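## Task

Unscrew the cap from tube 2 and lay it upside down and level in cap nest 2. Press CYCLE and keep the cap sitting in that nest until the green lamp lights; the aspirate step happens only once. Then screw that cap back onto tube 2 until it will turn no further. Confirm the caps on tubes 1, 3 and 4 are tight, tightening any loose one until it stops, and never remove them. Nothing may stay in place only because the robot holds it. Release everything and move the arm away; resting on READY or its housing is allowed. Finish by releasing and pressing READY until it goes down, but only if every step above was done correctly, since pressing it after a missed step is worse than not pressing it.

## Robot and tools

ROBOT. One xArm5-style arm with five revolute joints and a two-finger gripper. Joint 1 (waist) spins the arm about a vertical axis at the base (angle grows counterclockwise seen from above). Shoulder, elbow and wrist pitch bend in a single vertical plane through that axis; wrist roll turns the gripper about the finger direction. So the hand can tilt toward or away from the base but never sideways out of that plane. Fingers point along the gripper's +z and close along its y. end_effector_position is the point between the pads when closed, about 2 cm short of the fingertips; closing pushes the tips roughly 10 mm further along +z.

SCENE. Tubes 1 to 4 stand in the decapping station, numbered left to right as seen from the arm's base. The cap tray has nests 1 to 4 in the same order and two lamps: amber while aspiration runs, green when it has finished. CYCLE (blue) and READY (green) share one housing; a key must be pushed until it switches. Loose objects may occasionally get a brief push from outside. Anything knocked or placed off the table ends the scene.

FRAME. Scene frame: origin on the table top under the arm's base, +z up, +y to the left when facing along +x. The base may be slightly tilted. Printed hand position can be off, more so far from the base.

execute_actions. Argument actions is a list holding zero or one item.
- Empty list: no command, just returns the current state.
- Motion: {"rows": [[...], ...], "steps": n}. There is one arm, so each row is a single list of 6 numbers in this order: waist, shoulder, elbow, wrist pitch, wrist roll (absolute joint target angles in radians, same convention as the Joint positions line), then gripper opening from -1 (closed) to +1 (fully open). Rows: 1 to 15; steps: 1 to 15 (default 15), each step 1/30 s. Each row is used for one step; if rows run out, the last is held.
- Wait: {"steps": n} with no rows, n up to 300, counted from the previous result; your reply time is part of it.
- Optional pictures (boolean) toggles camera images in the result.
Joint ranges (rad): waist -6.283 to 6.283, shoulder -2.059 to 2.094, elbow -3.927 to 0.192, wrist pitch -1.693 to 3.142, wrist roll -6.283 to 6.283. A target more than 0.010 rad beyond a range end, and further out than the current angle, makes the whole call rejected with nothing sent. True ends may differ from these by up to 0.010 rad; overshooting targets are clipped to the real end and reported as "joint sent to its limit" (possibly referring to an earlier, still-running action). Missing that line does not prove there is more room.

MOTION LIMITS. Joint targets move at most 3.14 rad/s, with 0.16 s to accelerate, and all joints are timed to arrive together. Each step, a joint target is clamped to within 0.623 rad of the measured angle, and targets implying a hand move over 70 mm from its measured spot are scaled back. Between calls the arm keeps heading to the last row sent until it nearly stops or a step is HELD; after that only a new action moves or presses further. Fingers already in motion finish moving.

GRIPPING. grip_measured is the measured opening on the command scale. To hold something, keep commanding clearly below grip_measured; the larger the gap, the harder the squeeze (about 24 N per pad up to roughly 6 cm width). A fast close can hit harder or even bounce open. Commanding exactly grip_measured gives a light hold that weakens for wider parts.

RESULT LINES. State gives end_effector_position (m), end_effector_quat_wxyz, linear (m/s) and angular (rad/s) velocity in the scene frame. Joint positions and Joint velocities list the five joints (rad, rad/s) then the pad gap (m, m/s; 0.084 m fully open). "joint command not followed" means the clearance check altered or blocked targets (mounting blocks and posts count as arm). HELD marks steps where your row was wholly or partly not sent. A torque fault occurs when contact torque hits a load limit (waist 45, shoulder 45, elbow 27, wrist pitch 18, wrist roll 18 N m, held weight included): the arm backs off, freezes 10 s and drops the rest of the call. MOTOR HOT warns from 65 °C; at 80 °C an OVER-TEMPERATURE FAULT brakes the arm until cooled. Holding loads heats motors, even while you think.

CAMERAS. cam_head_left, cam_head_right, cam_high, cam_low, cam_wrist, each 896x504, with calibration given in OpenCV form; the wrist camera follows the hand. zoom_image takes camera and region [x0, y0, x1, y1] in that image's pixels (origin top-left, at most 504x504) for a closer look.

OTHER TOOLS. read_manual returns URDF licence texts only. finished_scene with the current scene number ends that scene irreversibly and reports success.

AVOID. Dropping or flinging caps, slamming into tubes, keys or the tray, pressing very hard, jerky motion, and leaving anything held or balanced on the gripper at the end.

Each tool is called after "Call:" as name([rows], argument=value, ...), one row to a line, values as JSON.

## Session

Call:
execute_actions(actions=[])

Scene clock: 0.00 s of 10000.00 s.
end_effector_position=(+0.0170, +0.2944, +0.2487) grip_measured=+1.00 end_effector_quat_wxyz=(+0.510, +0.837, -0.182, +0.082) end_effector_velocity=(+0.000, +0.000, -0.000) end_effector_angular_velocity=(+0.000, +0.001, -0.001)
Joint positions: [ 1.567  0.345 -1.364  2.098  1.96   0.084]
Joint velocities: [-0.002  0.001  0.    -0.001 -0.001 -0.   ]
Motor temperatures (°C, as the motors report them): [31 30 33 32 31]
camera_calibration (this result's frames):
cam_wrist: T_world_to_cam=[[-0.409447, -0.418224, 0.810828, -0.0398264], [-0.911627, 0.222531, -0.345566, 0.105324], [-0.0359104, -0.880663, -0.472379, 0.506828], [0, 0, 0, 1]] pos_world=[0.0979098, 0.406251, 0.308104]

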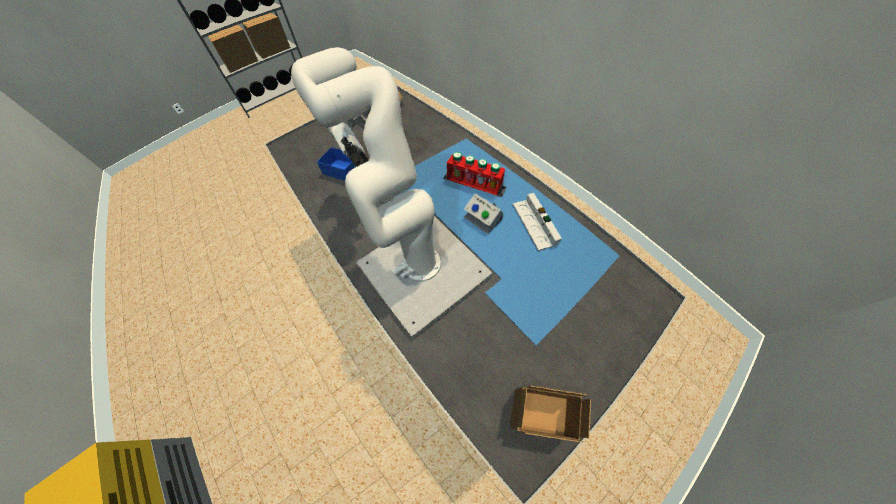

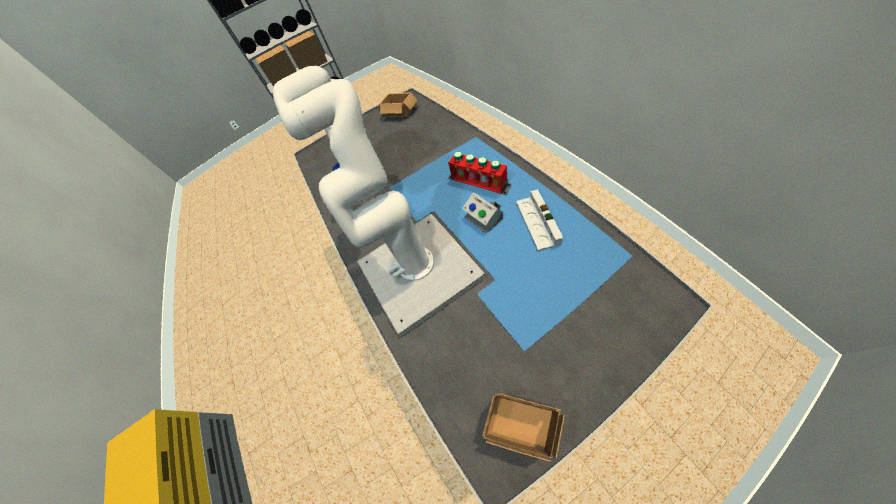

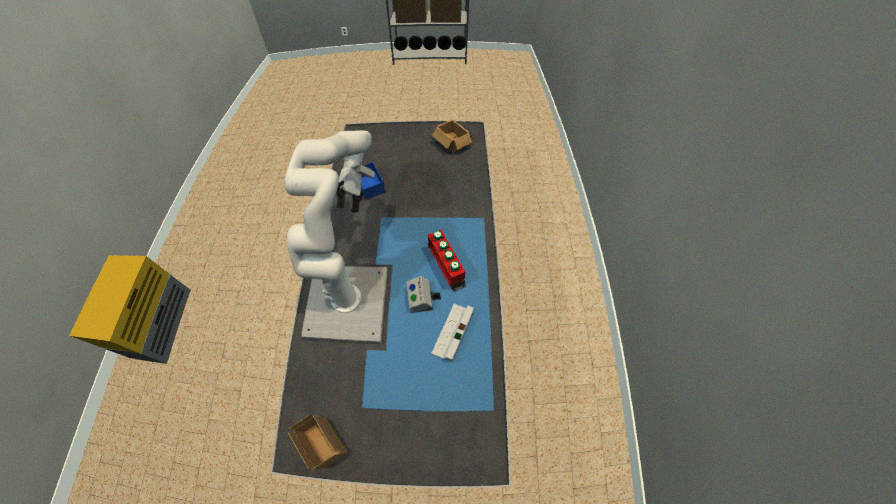

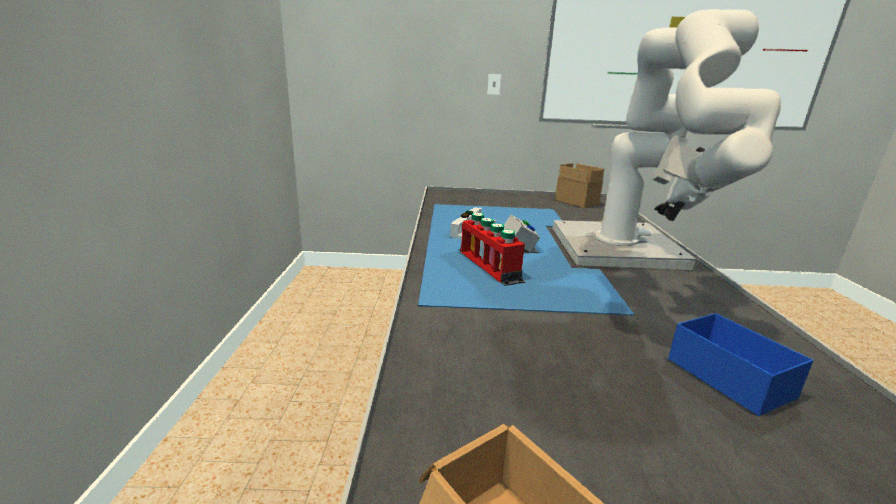

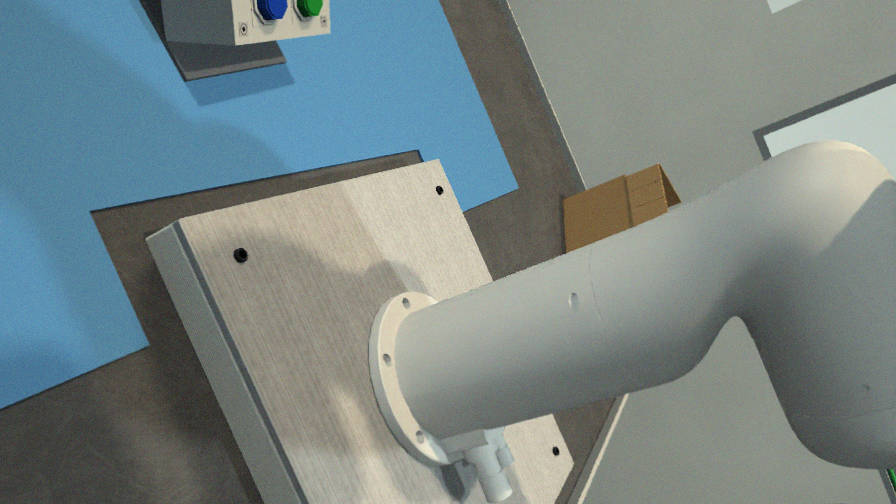

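Call:
zoom_image(camera="cam_high", region=[390,220,500,370])

Region (390, 220, 500, 370) of cam_high's 896x504 image, scaled by 3.360, with more detail than that image has; it fills the left 370 columns of this view, and the rest is white.

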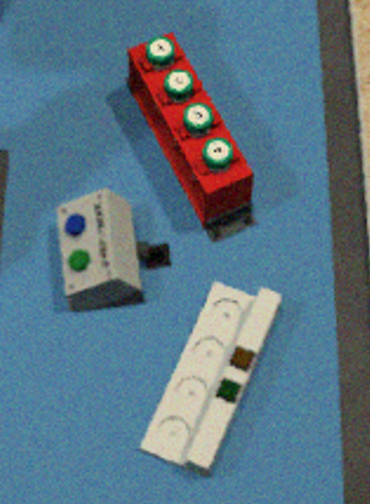

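Call:
execute_actions([
  {"rows":[[0.40,-0.10,-0.90,0.99,4.76,0.2]],"steps":15},
], pictures=false)

Call:
execute_actions([
  {"steps":25},
])

Scene clock: 11.67 s of 10000.00 s.
end_effector_position=(+0.1505, +0.2850, +0.2118) grip_measured=+0.19 end_effector_quat_wxyz=(+0.324, +0.752, -0.572, +0.051) end_effector_velocity=(+0.341, -0.027, -0.070) end_effector_angular_velocity=(+0.556, -0.989, -1.764)
Joint positions: [ 1.133  0.101 -1.11   1.665  2.393  0.052]
Joint velocities: [-0.986 -0.365  0.379 -0.981  0.98  -0.   ]
Motor temperatures (°C, as the motors report them): [31 30 34 32 31]
Steps of this call (steps 1 to 335: nothing new was sent; steps 336 to 350: all 15 steps of this action). Readings (joint positions):
336: [1.567 0.345 -1.364 2.098 1.960]
337: [1.564 0.343 -1.362 2.094 1.964]
339: [1.528 0.316 -1.330 2.051 2.006]
343: [1.372 0.212 -1.227 1.903 2.154]
350: the state above

Scene clock: 12.50 s of 10000.00 s.
end_effector_position=(+0.3914, +0.1722, +0.2079) grip_measured=+0.19 end_effector_quat_wxyz=(-0.026, +0.016, +0.999, -0.012) end_effector_velocity=(+0.148, -0.159, +0.030) end_effector_angular_velocity=(+0.028, -0.455, -3.086)
Joint positions: [ 0.458 -0.085 -0.916  1.043  3.589  0.052]
Joint velocities: [-0.484 -0.129  0.131 -0.428  2.607 -0.   ]
Motor temperatures (°C, as the motors report them): [31 30 34 32 31]
Steps of this call (steps 1 to 25: the robot went on to your last target). Readings (joint positions):
1: [1.101 0.089 -1.098 1.632 2.425]
2: [1.069 0.078 -1.087 1.600 2.458]
4: [1.005 0.059 -1.066 1.537 2.521]
8: [0.883 0.026 -1.032 1.424 2.648]
25: the state above
camera_calibration (this result's frames):
cam_wrist: T_world_to_cam=[[0.0544441, 0.99779, -0.0380916, -0.153476], [0.996621, -0.0566506, -0.0594678, -0.298533], [-0.0614943, -0.0347252, -0.997503, 0.366985], [0, 0, 0, 1]] pos_world=[0.328448, 0.148968, 0.34247]

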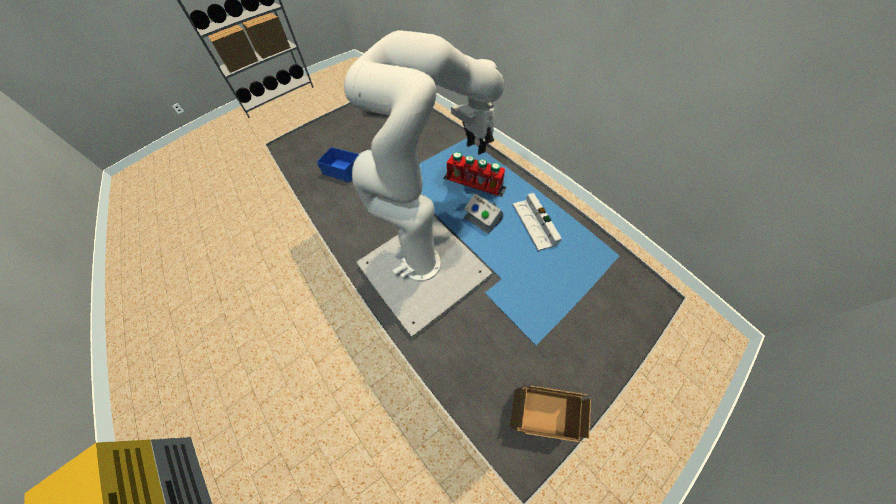

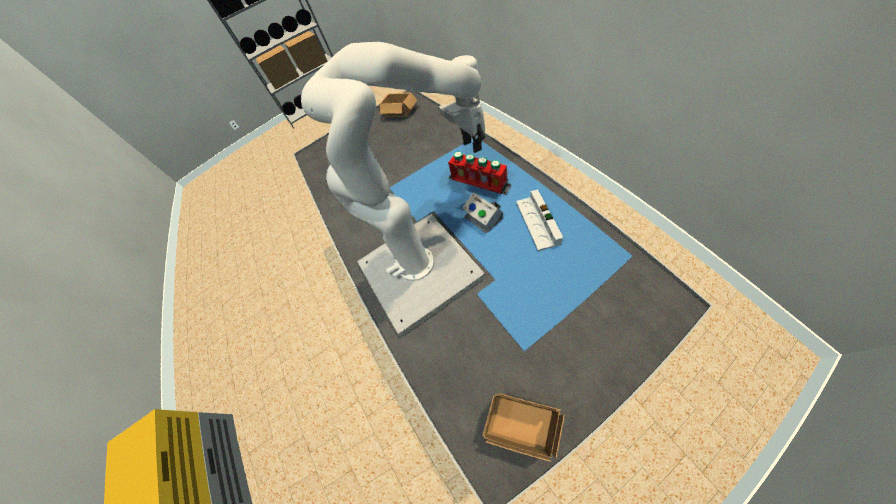

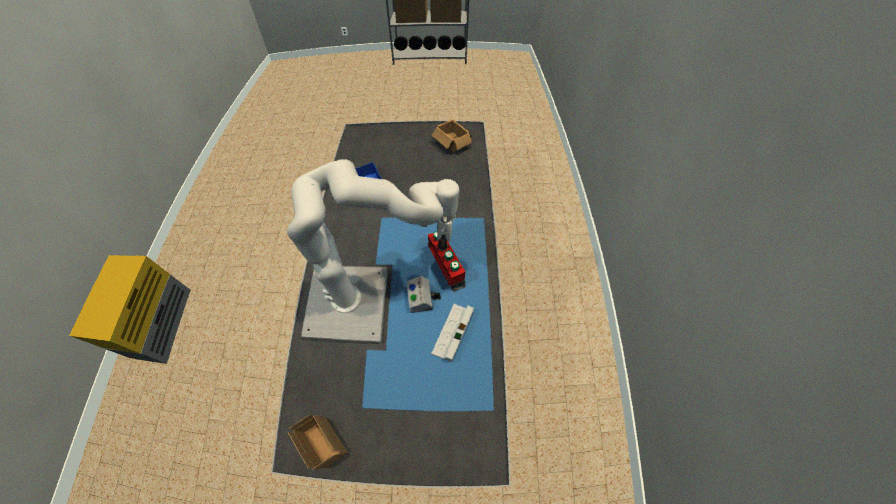

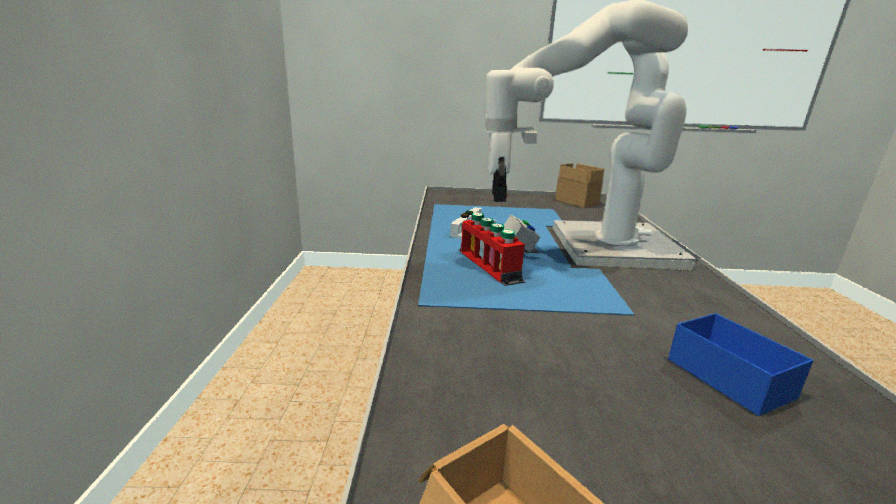

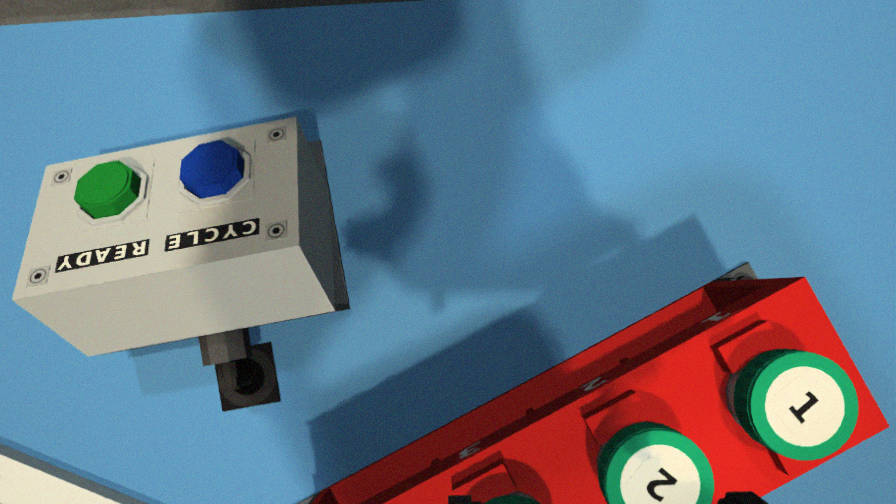

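Call:
execute_actions([
  {"steps":12},
])

Scene clock: 14.17 s of 10000.00 s.
end_effector_position=(+0.4087, +0.1526, +0.2117) grip_measured=+0.19 end_effector_quat_wxyz=(-0.001, +0.590, +0.808, -0.003) end_effector_velocity=(-0.000, -0.000, -0.000) end_effector_angular_velocity=(+0.000, -0.000, -0.001)
Joint positions: [ 0.4   -0.1   -0.9    0.99   4.76   0.052]
Joint velocities: [-0.001 -0.001  0.001 -0.001 -0.     0.   ]
Motor temperatures (°C, as the motors report them): [31 30 34 32 31]
Steps of this call (steps 1 to 45: the robot went on to your last target; steps 46 to 50: nothing new was sent). Readings (joint positions):
1: [0.443 -0.089 -0.912 1.029 3.677]
2: [0.431 -0.092 -0.909 1.019 3.764]
4: [0.415 -0.096 -0.904 1.005 3.940]
8: [0.404 -0.099 -0.901 0.993 4.291]
50: the state above
The arm was judged still, so your last target was given up. Only a new action makes it travel on or press farther. Fingers that are still opening or closing keep moving.
camera_calibration (this result's frames):
cam_wrist: T_world_to_cam=[[0.959177, 0.282284, -0.0172047, -0.399705], [0.28221, -0.95933, -0.00662981, 0.101858], [-0.0183765, 0.00150381, -0.99983, 0.348434], [0, 0, 0, 1]] pos_world=[0.361046, 0.210021, 0.342173]

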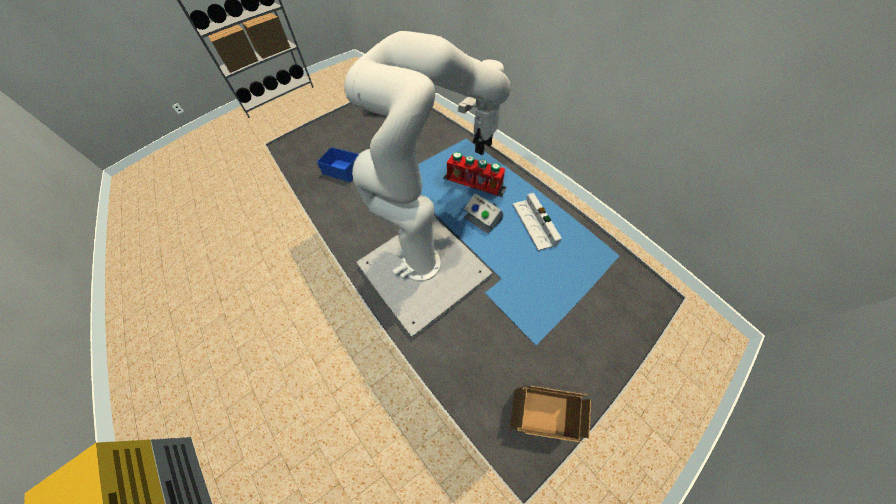

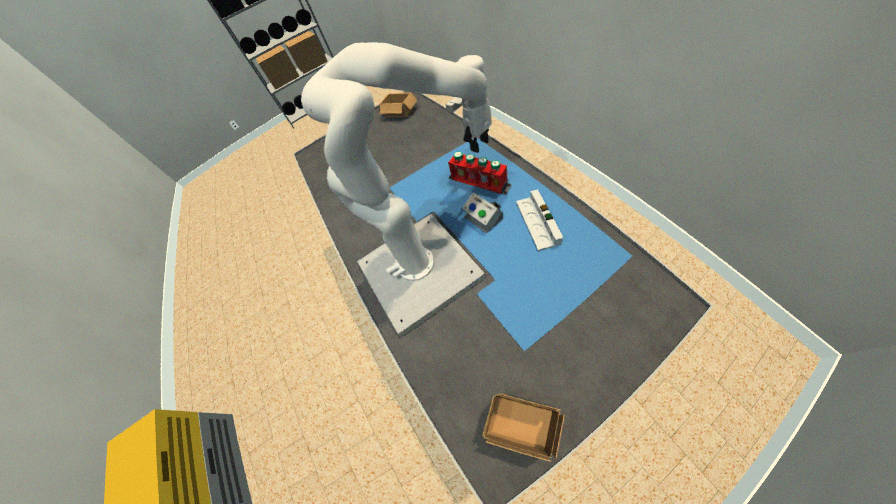

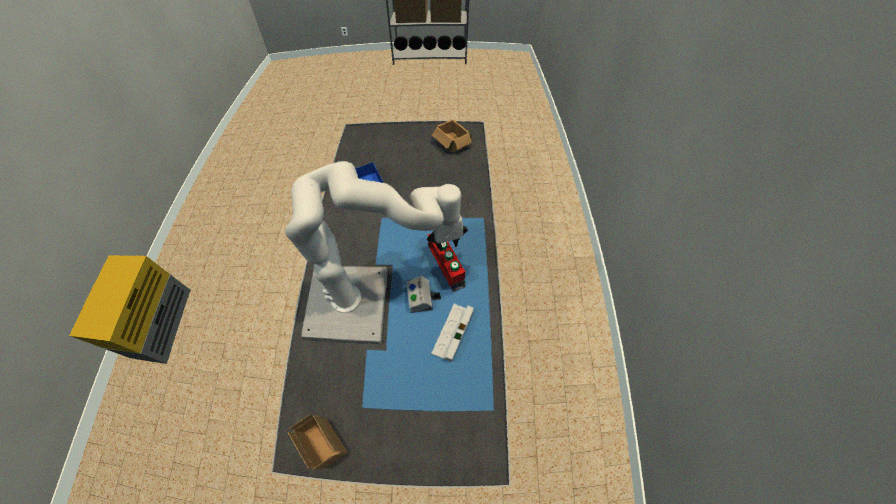

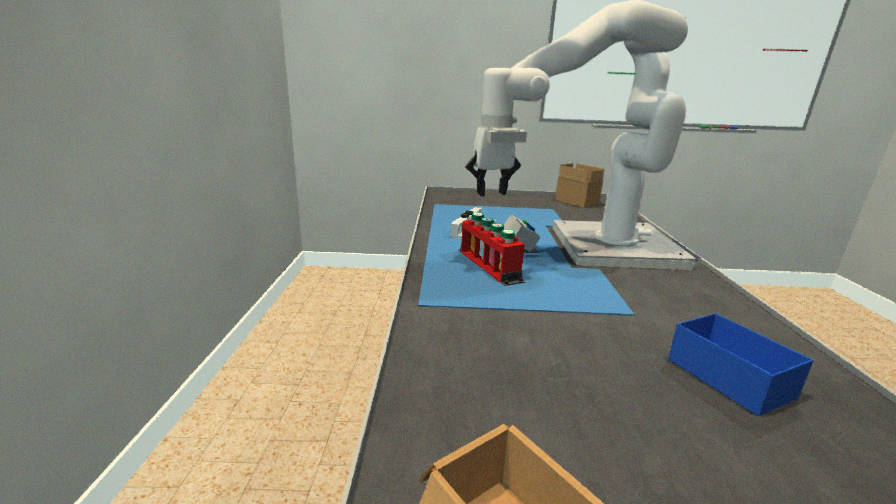

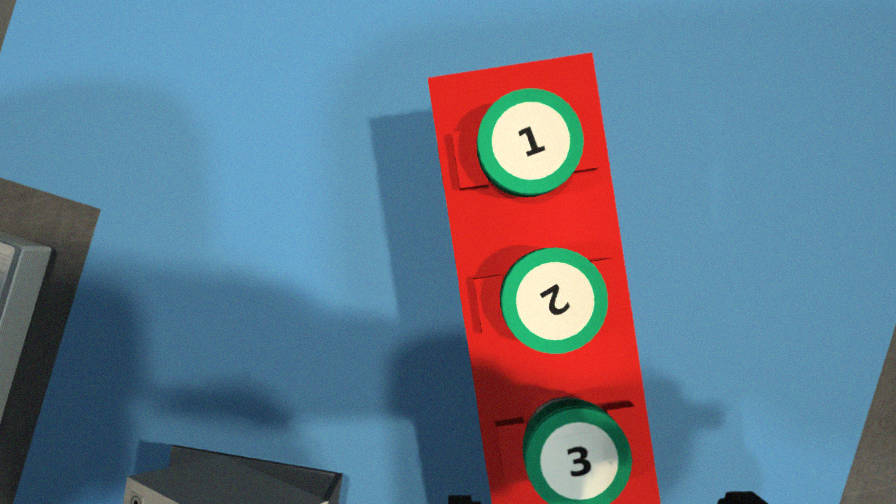

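Call:
execute_actions([
  {"rows":[[0.522,-0.005,-0.853,0.845,4.76,0.2]],"steps":15},
], pictures=false)

Call:
execute_actions([
  {"rows":[[0.522,0.073,-0.831,0.747,4.76,0.2]],"steps":14},
])

Scene clock: 22.43 s of 10000.00 s.
end_effector_position=(+0.3941, +0.2036, +0.1637) grip_measured=+0.19 end_effector_quat_wxyz=(-0.001, +0.540, +0.842, -0.000) end_effector_velocity=(-0.002, +0.004, -0.006) end_effector_angular_velocity=(+0.001, -0.001, +0.011)
Joint positions: [ 0.52  -0.007 -0.854  0.846  4.76   0.052]
Joint velocities: [ 0.011  0.009  0.008 -0.018 -0.    -0.   ]
Motor temperatures (°C, as the motors report them): [31 30 35 32 31]
Steps of this call (steps 1 to 233: nothing new was sent; steps 234 to 248: all 15 steps of this action). Readings (joint positions):
234: [0.400 -0.100 -0.900 0.990 4.760]
235: [0.402 -0.099 -0.899 0.986 4.760]
237: [0.430 -0.077 -0.891 0.948 4.760]
241: [0.505 -0.017 -0.856 0.870 4.760]
248: the state above

Scene clock: 22.90 s of 10000.00 s.
end_effector_position=(+0.3964, +0.2056, +0.1283) grip_measured=+0.19 end_effector_quat_wxyz=(-0.001, +0.540, +0.842, -0.001) end_effector_velocity=(+0.000, +0.001, -0.004) end_effector_angular_velocity=(+0.001, -0.002, +0.001)
Joint positions: [ 0.522  0.072 -0.832  0.748  4.76   0.052]
Joint velocities: [ 0.002  0.009  0.003 -0.014  0.001 -0.   ]
Motor temperatures (°C, as the motors report them): [31 30 35 32 31]
Steps of this call (steps 1 to 14: all 14 steps of this action). Readings (joint positions):
1: [0.521 -0.006 -0.854 0.846 4.760]
2: [0.521 -0.004 -0.853 0.842 4.760]
4: [0.521 0.018 -0.849 0.810 4.760]
8: [0.522 0.065 -0.831 0.762 4.760]
14: the state above
camera_calibration (this result's frames):
cam_wrist: T_world_to_cam=[[0.917747, 0.396876, -0.0151731, -0.411655], [0.396785, -0.91787, -0.00870456, 0.101981], [-0.0173816, 0.00196812, -0.999847, 0.264244], [0, 0, 0, 1]] pos_world=[0.341923, 0.256461, 0.258845]

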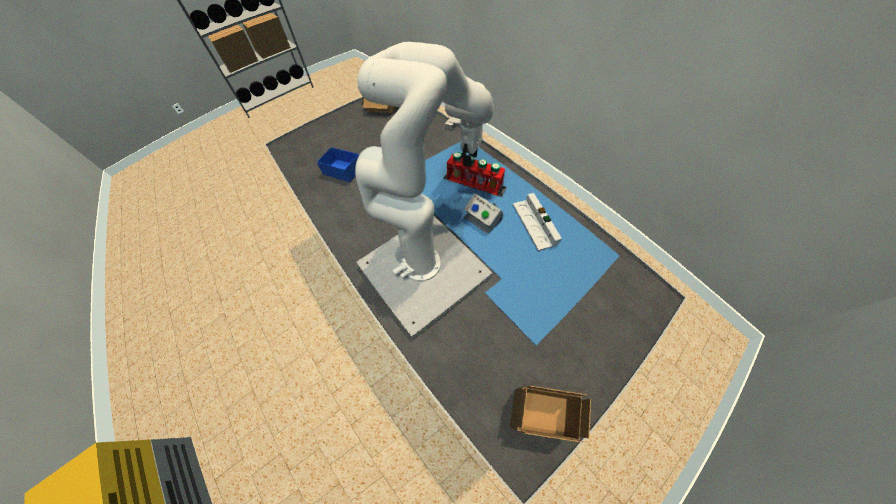

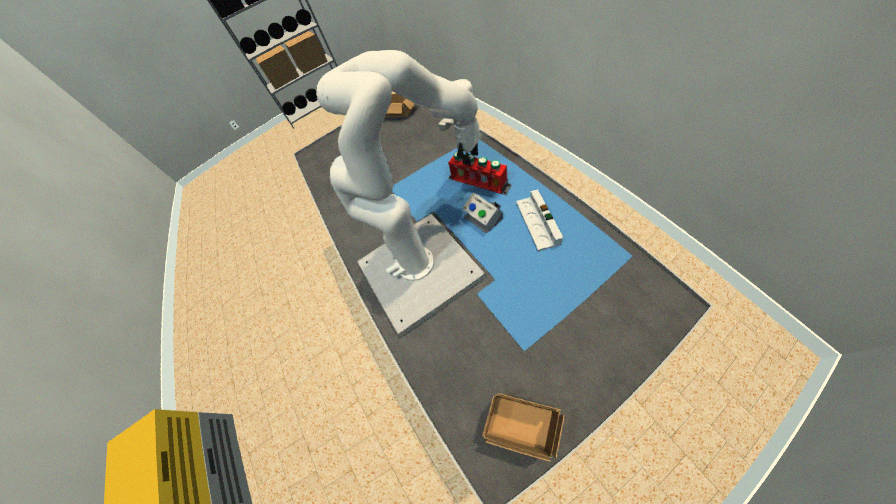

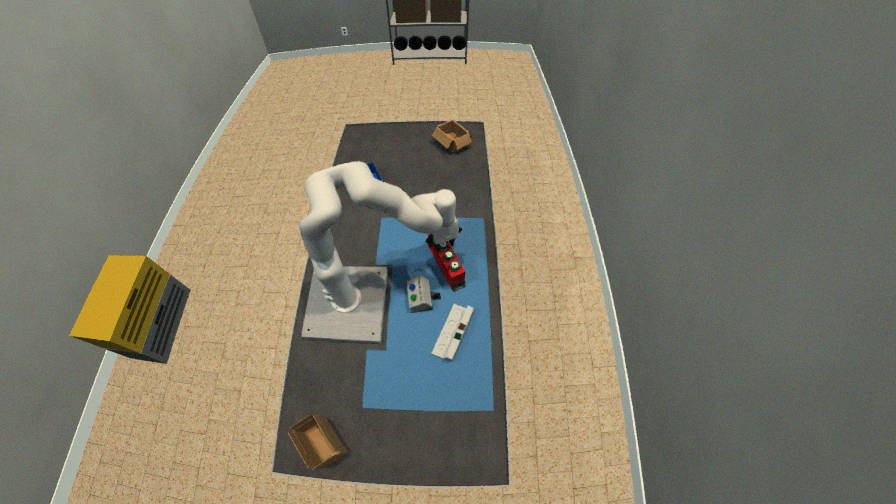

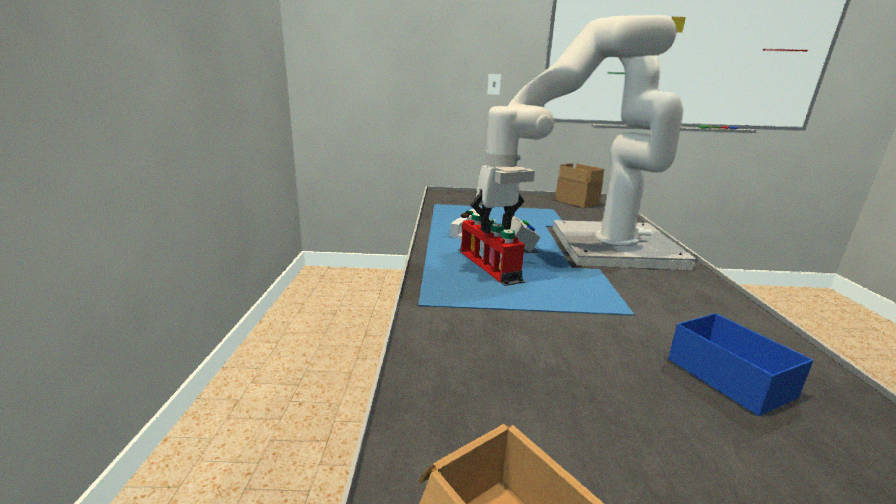

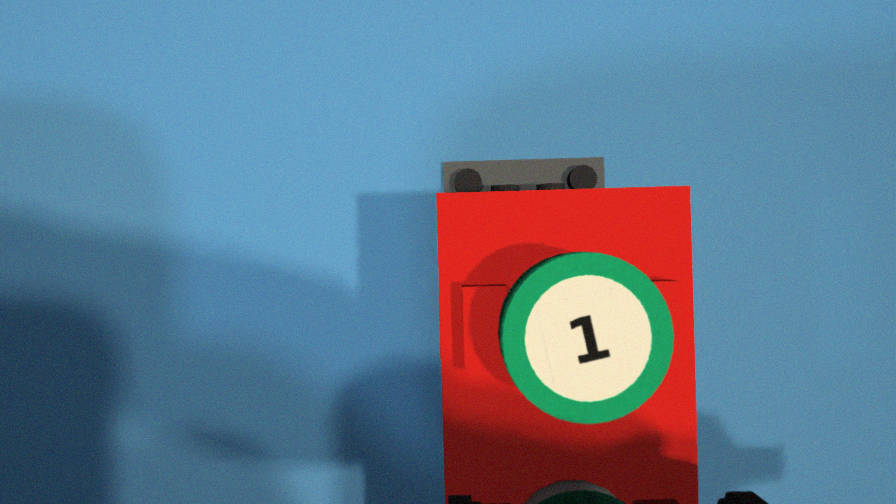

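Call:
execute_actions([
  {"rows":[[0.522,0.072,-0.829,0.748,4.76,-0.6]],"steps":9},
], pictures=false)

Call:
execute_actions([
  {"rows":[[0.522,0.070,-0.832,0.750,3.4,-0.6]],"steps":15},
], pictures=false)

Call:
execute_actions([
  {"rows":[[0.522,0.067,-0.832,0.753,2.05,-0.6]],"steps":15},
], pictures=false)

Call:
execute_actions([
  {"rows":[[0.522,0.064,-0.832,0.756,0.7,-0.6]],"steps":15},
], pictures=false)

Call:
execute_actions([
  {"rows":[[0.522,0.061,-0.832,0.759,-0.65,-0.6]],"steps":15},
], pictures=false)

Call:
execute_actions([
  {"rows":[[0.522,0.058,-0.832,0.762,-2.0,-0.6]],"steps":15},
], pictures=false)

Call:
execute_actions([
  {"rows":[[0.522,0.055,-0.832,0.765,-3.35,-0.6]],"steps":15},
], pictures=false)

Call:
execute_actions([
  {"rows":[[0.522,0.052,-0.832,0.768,-4.66,-0.6]],"steps":15},
], pictures=false)

Call:
execute_actions([
  {"steps":20},
])

Scene clock: 34.17 s of 10000.00 s.
end_effector_position=(+0.3948, +0.2049, +0.1278) grip_measured=-0.17 end_effector_quat_wxyz=(-0.002, +0.539, +0.842, -0.003) end_effector_velocity=(+0.000, +0.000, -0.001) end_effector_angular_velocity=(+0.000, -0.000, -0.000)
Joint positions: [ 0.522  0.069 -0.829  0.751  4.76   0.037]
Joint velocities: [-0.     0.002 -0.    -0.002  0.     0.   ]
Motor temperatures (°C, as the motors report them): [31 31 35 32 31]
Steps of this call (steps 1 to 15: the robot went on to your last target; steps 16 to 329: nothing new was sent; steps 330 to 338: all 9 steps of this action). Readings (joint positions):
330: [0.522 0.073 -0.831 0.747 4.760]
331: [0.522 0.073 -0.831 0.747 4.760]
333: [0.522 0.070 -0.830 0.750 4.760]
337: [0.522 0.069 -0.829 0.751 4.760]
338: the state above

Scene clock: 34.67 s of 10000.00 s.
end_effector_position=(+0.3962, +0.2039, +0.1281) grip_measured=-0.25 end_effector_quat_wxyz=(-0.003, +0.098, +0.995, -0.002) end_effector_velocity=(+0.003, +0.006, -0.003) end_effector_angular_velocity=(+0.020, -0.004, +2.587)
Joint positions: [ 0.519  0.071 -0.831  0.751  3.814  0.033]
Joint velocities: [ 0.01   0.015 -0.006 -0.021 -2.577 -0.001]
Motor temperatures (°C, as the motors report them): [31 31 35 33 31]
Steps of this call (steps 1 to 15: all 15 steps of this action). Readings (joint positions):
1: [0.522 0.070 -0.829 0.750 4.760]
2: [0.522 0.070 -0.829 0.750 4.756]
4: [0.521 0.070 -0.829 0.751 4.713]
8: [0.520 0.069 -0.829 0.752 4.436]
15: the state above

Scene clock: 35.17 s of 10000.00 s.
end_effector_position=(+0.3949, +0.2065, +0.1288) grip_measured=-0.25 end_effector_quat_wxyz=(-0.003, -0.525, +0.851, +0.000) end_effector_velocity=(-0.005, +0.002, +0.003) end_effector_angular_velocity=(+0.010, +0.013, +2.617)
Joint positions: [ 0.525  0.069 -0.831  0.752  2.517  0.033]
Joint velocities: [ 0.009 -0.014  0.005  0.016 -2.609  0.   ]
Motor temperatures (°C, as the motors report them): [31 31 35 33 31]
Steps of this call (steps 1 to 15: all 15 steps of this action). Readings (joint positions):
1: [0.519 0.071 -0.831 0.750 3.729]
2: [0.519 0.072 -0.831 0.749 3.647]
4: [0.520 0.073 -0.831 0.748 3.479]
8: [0.522 0.072 -0.831 0.749 3.131]
15: the state above

Scene clock: 35.67 s of 10000.00 s.
end_effector_position=(+0.3942, +0.2042, +0.1298) grip_measured=-0.25 end_effector_quat_wxyz=(+0.003, +0.934, -0.358, -0.003) end_effector_velocity=(+0.006, -0.005, +0.002) end_effector_angular_velocity=(+0.026, +0.004, +2.596)
Joint positions: [ 0.521  0.064 -0.829  0.759  1.211  0.033]
Joint velocities: [-0.017  0.002 -0.005 -0.004 -2.613  0.001]
Motor temperatures (°C, as the motors report them): [31 31 36 33 31]
Steps of this call (steps 1 to 15: all 15 steps of this action). Readings (joint positions):
1: [0.525 0.069 -0.831 0.753 2.431]
2: [0.526 0.068 -0.831 0.753 2.346]
4: [0.526 0.067 -0.831 0.754 2.174]
8: [0.526 0.066 -0.830 0.757 1.825]
15: the state above

Scene clock: 36.17 s of 10000.00 s.
end_effector_position=(+0.3971, +0.2056, +0.1331) grip_measured=-0.25 end_effector_quat_wxyz=(-0.000, +0.959, +0.285, +0.000) end_effector_velocity=(+0.020, +0.032, +0.037) end_effector_angular_velocity=(+0.047, -0.091, +2.655)
Joint positions: [ 0.521  0.061 -0.834  0.757 -0.1    0.033]
Joint velocities: [ 0.042 -0.039 -0.052 -0.011 -2.613  0.002]
Motor temperatures (°C, as the motors report them): [31 31 36 33 31]
Steps of this call (steps 1 to 15: all 15 steps of this action). Readings (joint positions):
1: [0.521 0.064 -0.830 0.759 1.124]
2: [0.521 0.064 -0.830 0.759 1.037]
4: [0.520 0.064 -0.830 0.759 0.863]
8: [0.520 0.064 -0.831 0.759 0.513]
15: the state above

Scene clock: 36.67 s of 10000.00 s.
end_effector_position=(+0.3944, +0.2048, +0.1325) grip_measured=-0.25 end_effector_quat_wxyz=(-0.002, +0.585, +0.811, -0.003) end_effector_velocity=(+0.001, -0.008, -0.003) end_effector_angular_velocity=(+0.012, +0.015, +2.596)
Joint positions: [ 0.522  0.058 -0.831  0.763 -1.413  0.033]
Joint velocities: [-0.018  0.003  0.004  0.002 -2.614 -0.001]
Motor temperatures (°C, as the motors report them): [31 31 36 33 31]
Steps of this call (steps 1 to 15: all 15 steps of this action). Readings (joint positions):
1: [0.522 0.060 -0.835 0.757 -0.187]
2: [0.523 0.059 -0.836 0.757 -0.275]
4: [0.524 0.059 -0.835 0.758 -0.450]
8: [0.526 0.058 -0.834 0.760 -0.800]
15: the state above

Scene clock: 37.17 s of 10000.00 s.
end_effector_position=(+0.3959, +0.2044, +0.1346) grip_measured=-0.25 end_effector_quat_wxyz=(-0.001, -0.031, +1.000, -0.000) end_effector_velocity=(+0.005, +0.005, +0.005) end_effector_angular_velocity=(+0.016, -0.015, +2.617)
Joint positions: [ 0.52   0.055 -0.833  0.764 -2.727  0.033]
Joint velocities: [ 0.004 -0.002 -0.01  -0.008 -2.613  0.   ]
Motor temperatures (°C, as the motors report them): [31 31 36 33 31]
Steps of this call (steps 1 to 15: all 15 steps of this action). Readings (joint positions):
1: [0.522 0.058 -0.830 0.763 -1.501]
2: [0.521 0.058 -0.830 0.763 -1.589]
4: [0.521 0.058 -0.830 0.763 -1.764]
8: [0.520 0.057 -0.831 0.765 -2.114]
15: the state above

Scene clock: 37.67 s of 10000.00 s.
end_effector_position=(+0.3948, +0.2055, +0.1356) grip_measured=-0.25 end_effector_quat_wxyz=(-0.001, -0.636, +0.771, +0.001) end_effector_velocity=(-0.004, +0.001, -0.002) end_effector_angular_velocity=(+0.003, +0.011, +2.621)
Joint positions: [ 0.523  0.052 -0.832  0.768 -4.041  0.033]
Joint velocities: [ 0.008  0.     0.004  0.005 -2.614  0.   ]
Motor temperatures (°C, as the motors report them): [31 31 36 33 31]
Steps of this call (steps 1 to 15: all 15 steps of this action). Readings (joint positions):
1: [0.520 0.055 -0.833 0.764 -2.815]
2: [0.520 0.055 -0.833 0.764 -2.902]
4: [0.521 0.054 -0.833 0.764 -3.078]
8: [0.522 0.053 -0.833 0.766 -3.428]
15: the state above

Scene clock: 38.33 s of 10000.00 s.
end_effector_position=(+0.3944, +0.2047, +0.1350) grip_measured=-0.25 end_effector_quat_wxyz=(+0.002, +0.841, -0.542, -0.002) end_effector_velocity=(+0.000, +0.001, +0.000) end_effector_angular_velocity=(+0.001, -0.002, +0.009)
Joint positions: [ 0.522  0.052 -0.831  0.769 -4.659  0.033]
Joint velocities: [ 0.001  0.001 -0.    -0.002 -0.009  0.   ]
Motor temperatures (°C, as the motors report them): [31 31 36 33 31]
Steps of this call (steps 1 to 20: the robot went on to your last target). Readings (joint positions):
1: [0.524 0.052 -0.832 0.768 -4.128]
2: [0.524 0.052 -0.832 0.768 -4.216]
4: [0.524 0.052 -0.832 0.768 -4.383]
8: [0.524 0.052 -0.831 0.769 -4.597]
20: the state above
camera_calibration (this result's frames):
cam_wrist: T_world_to_cam=[[-0.919911, -0.392079, -0.00617452, 0.475648], [-0.392024, 0.919916, -0.00847306, 0.0368835], [0.00900214, -0.0053739, -0.999945, 0.262087], [0, 0, 0, 1]] pos_world=[0.449654, 0.15397, 0.265322]

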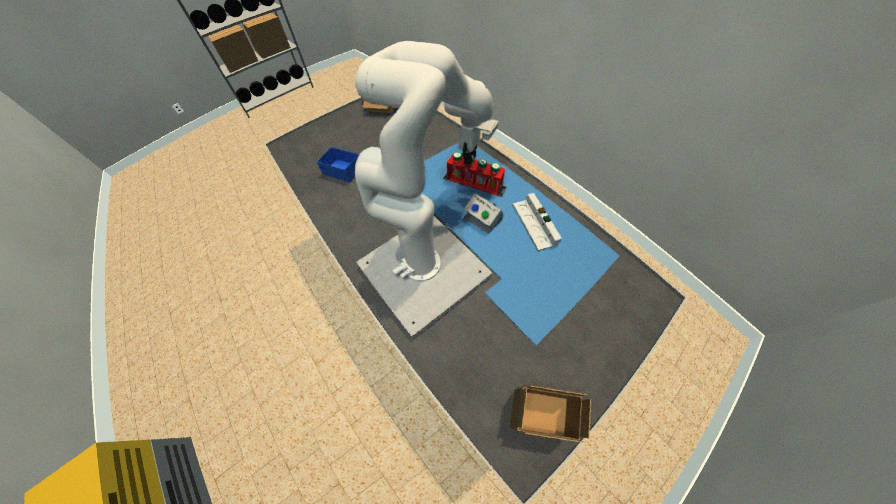

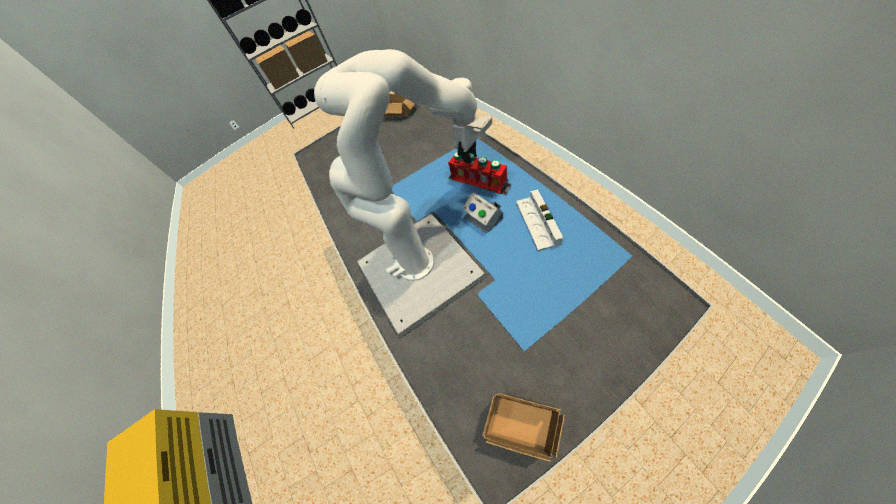

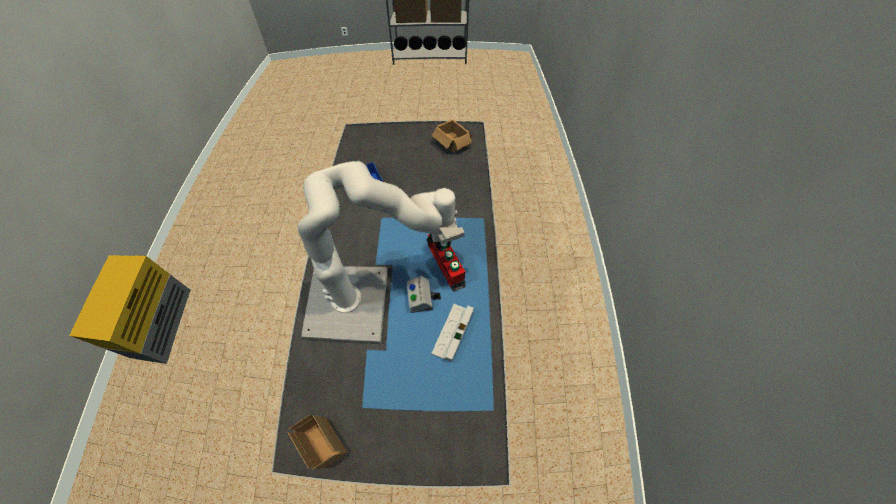

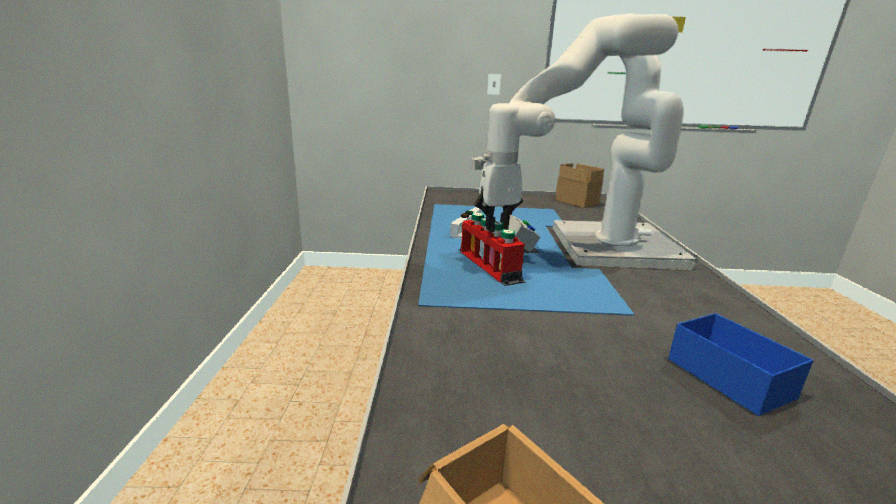

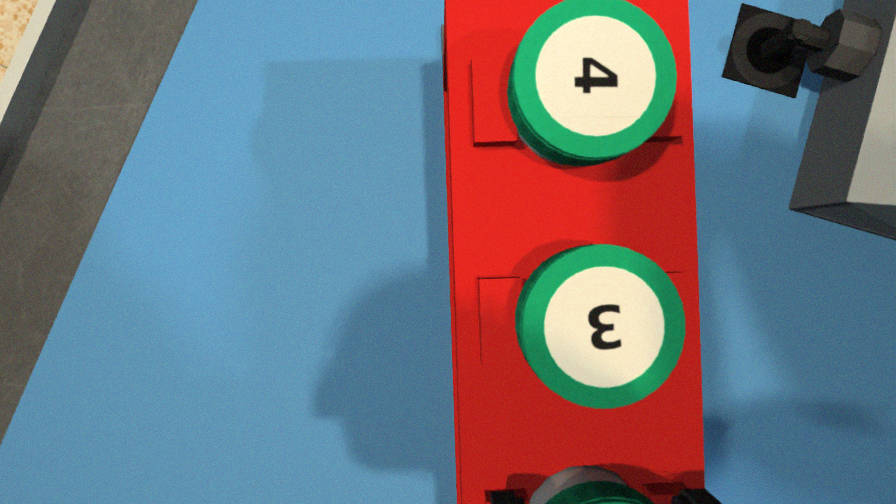

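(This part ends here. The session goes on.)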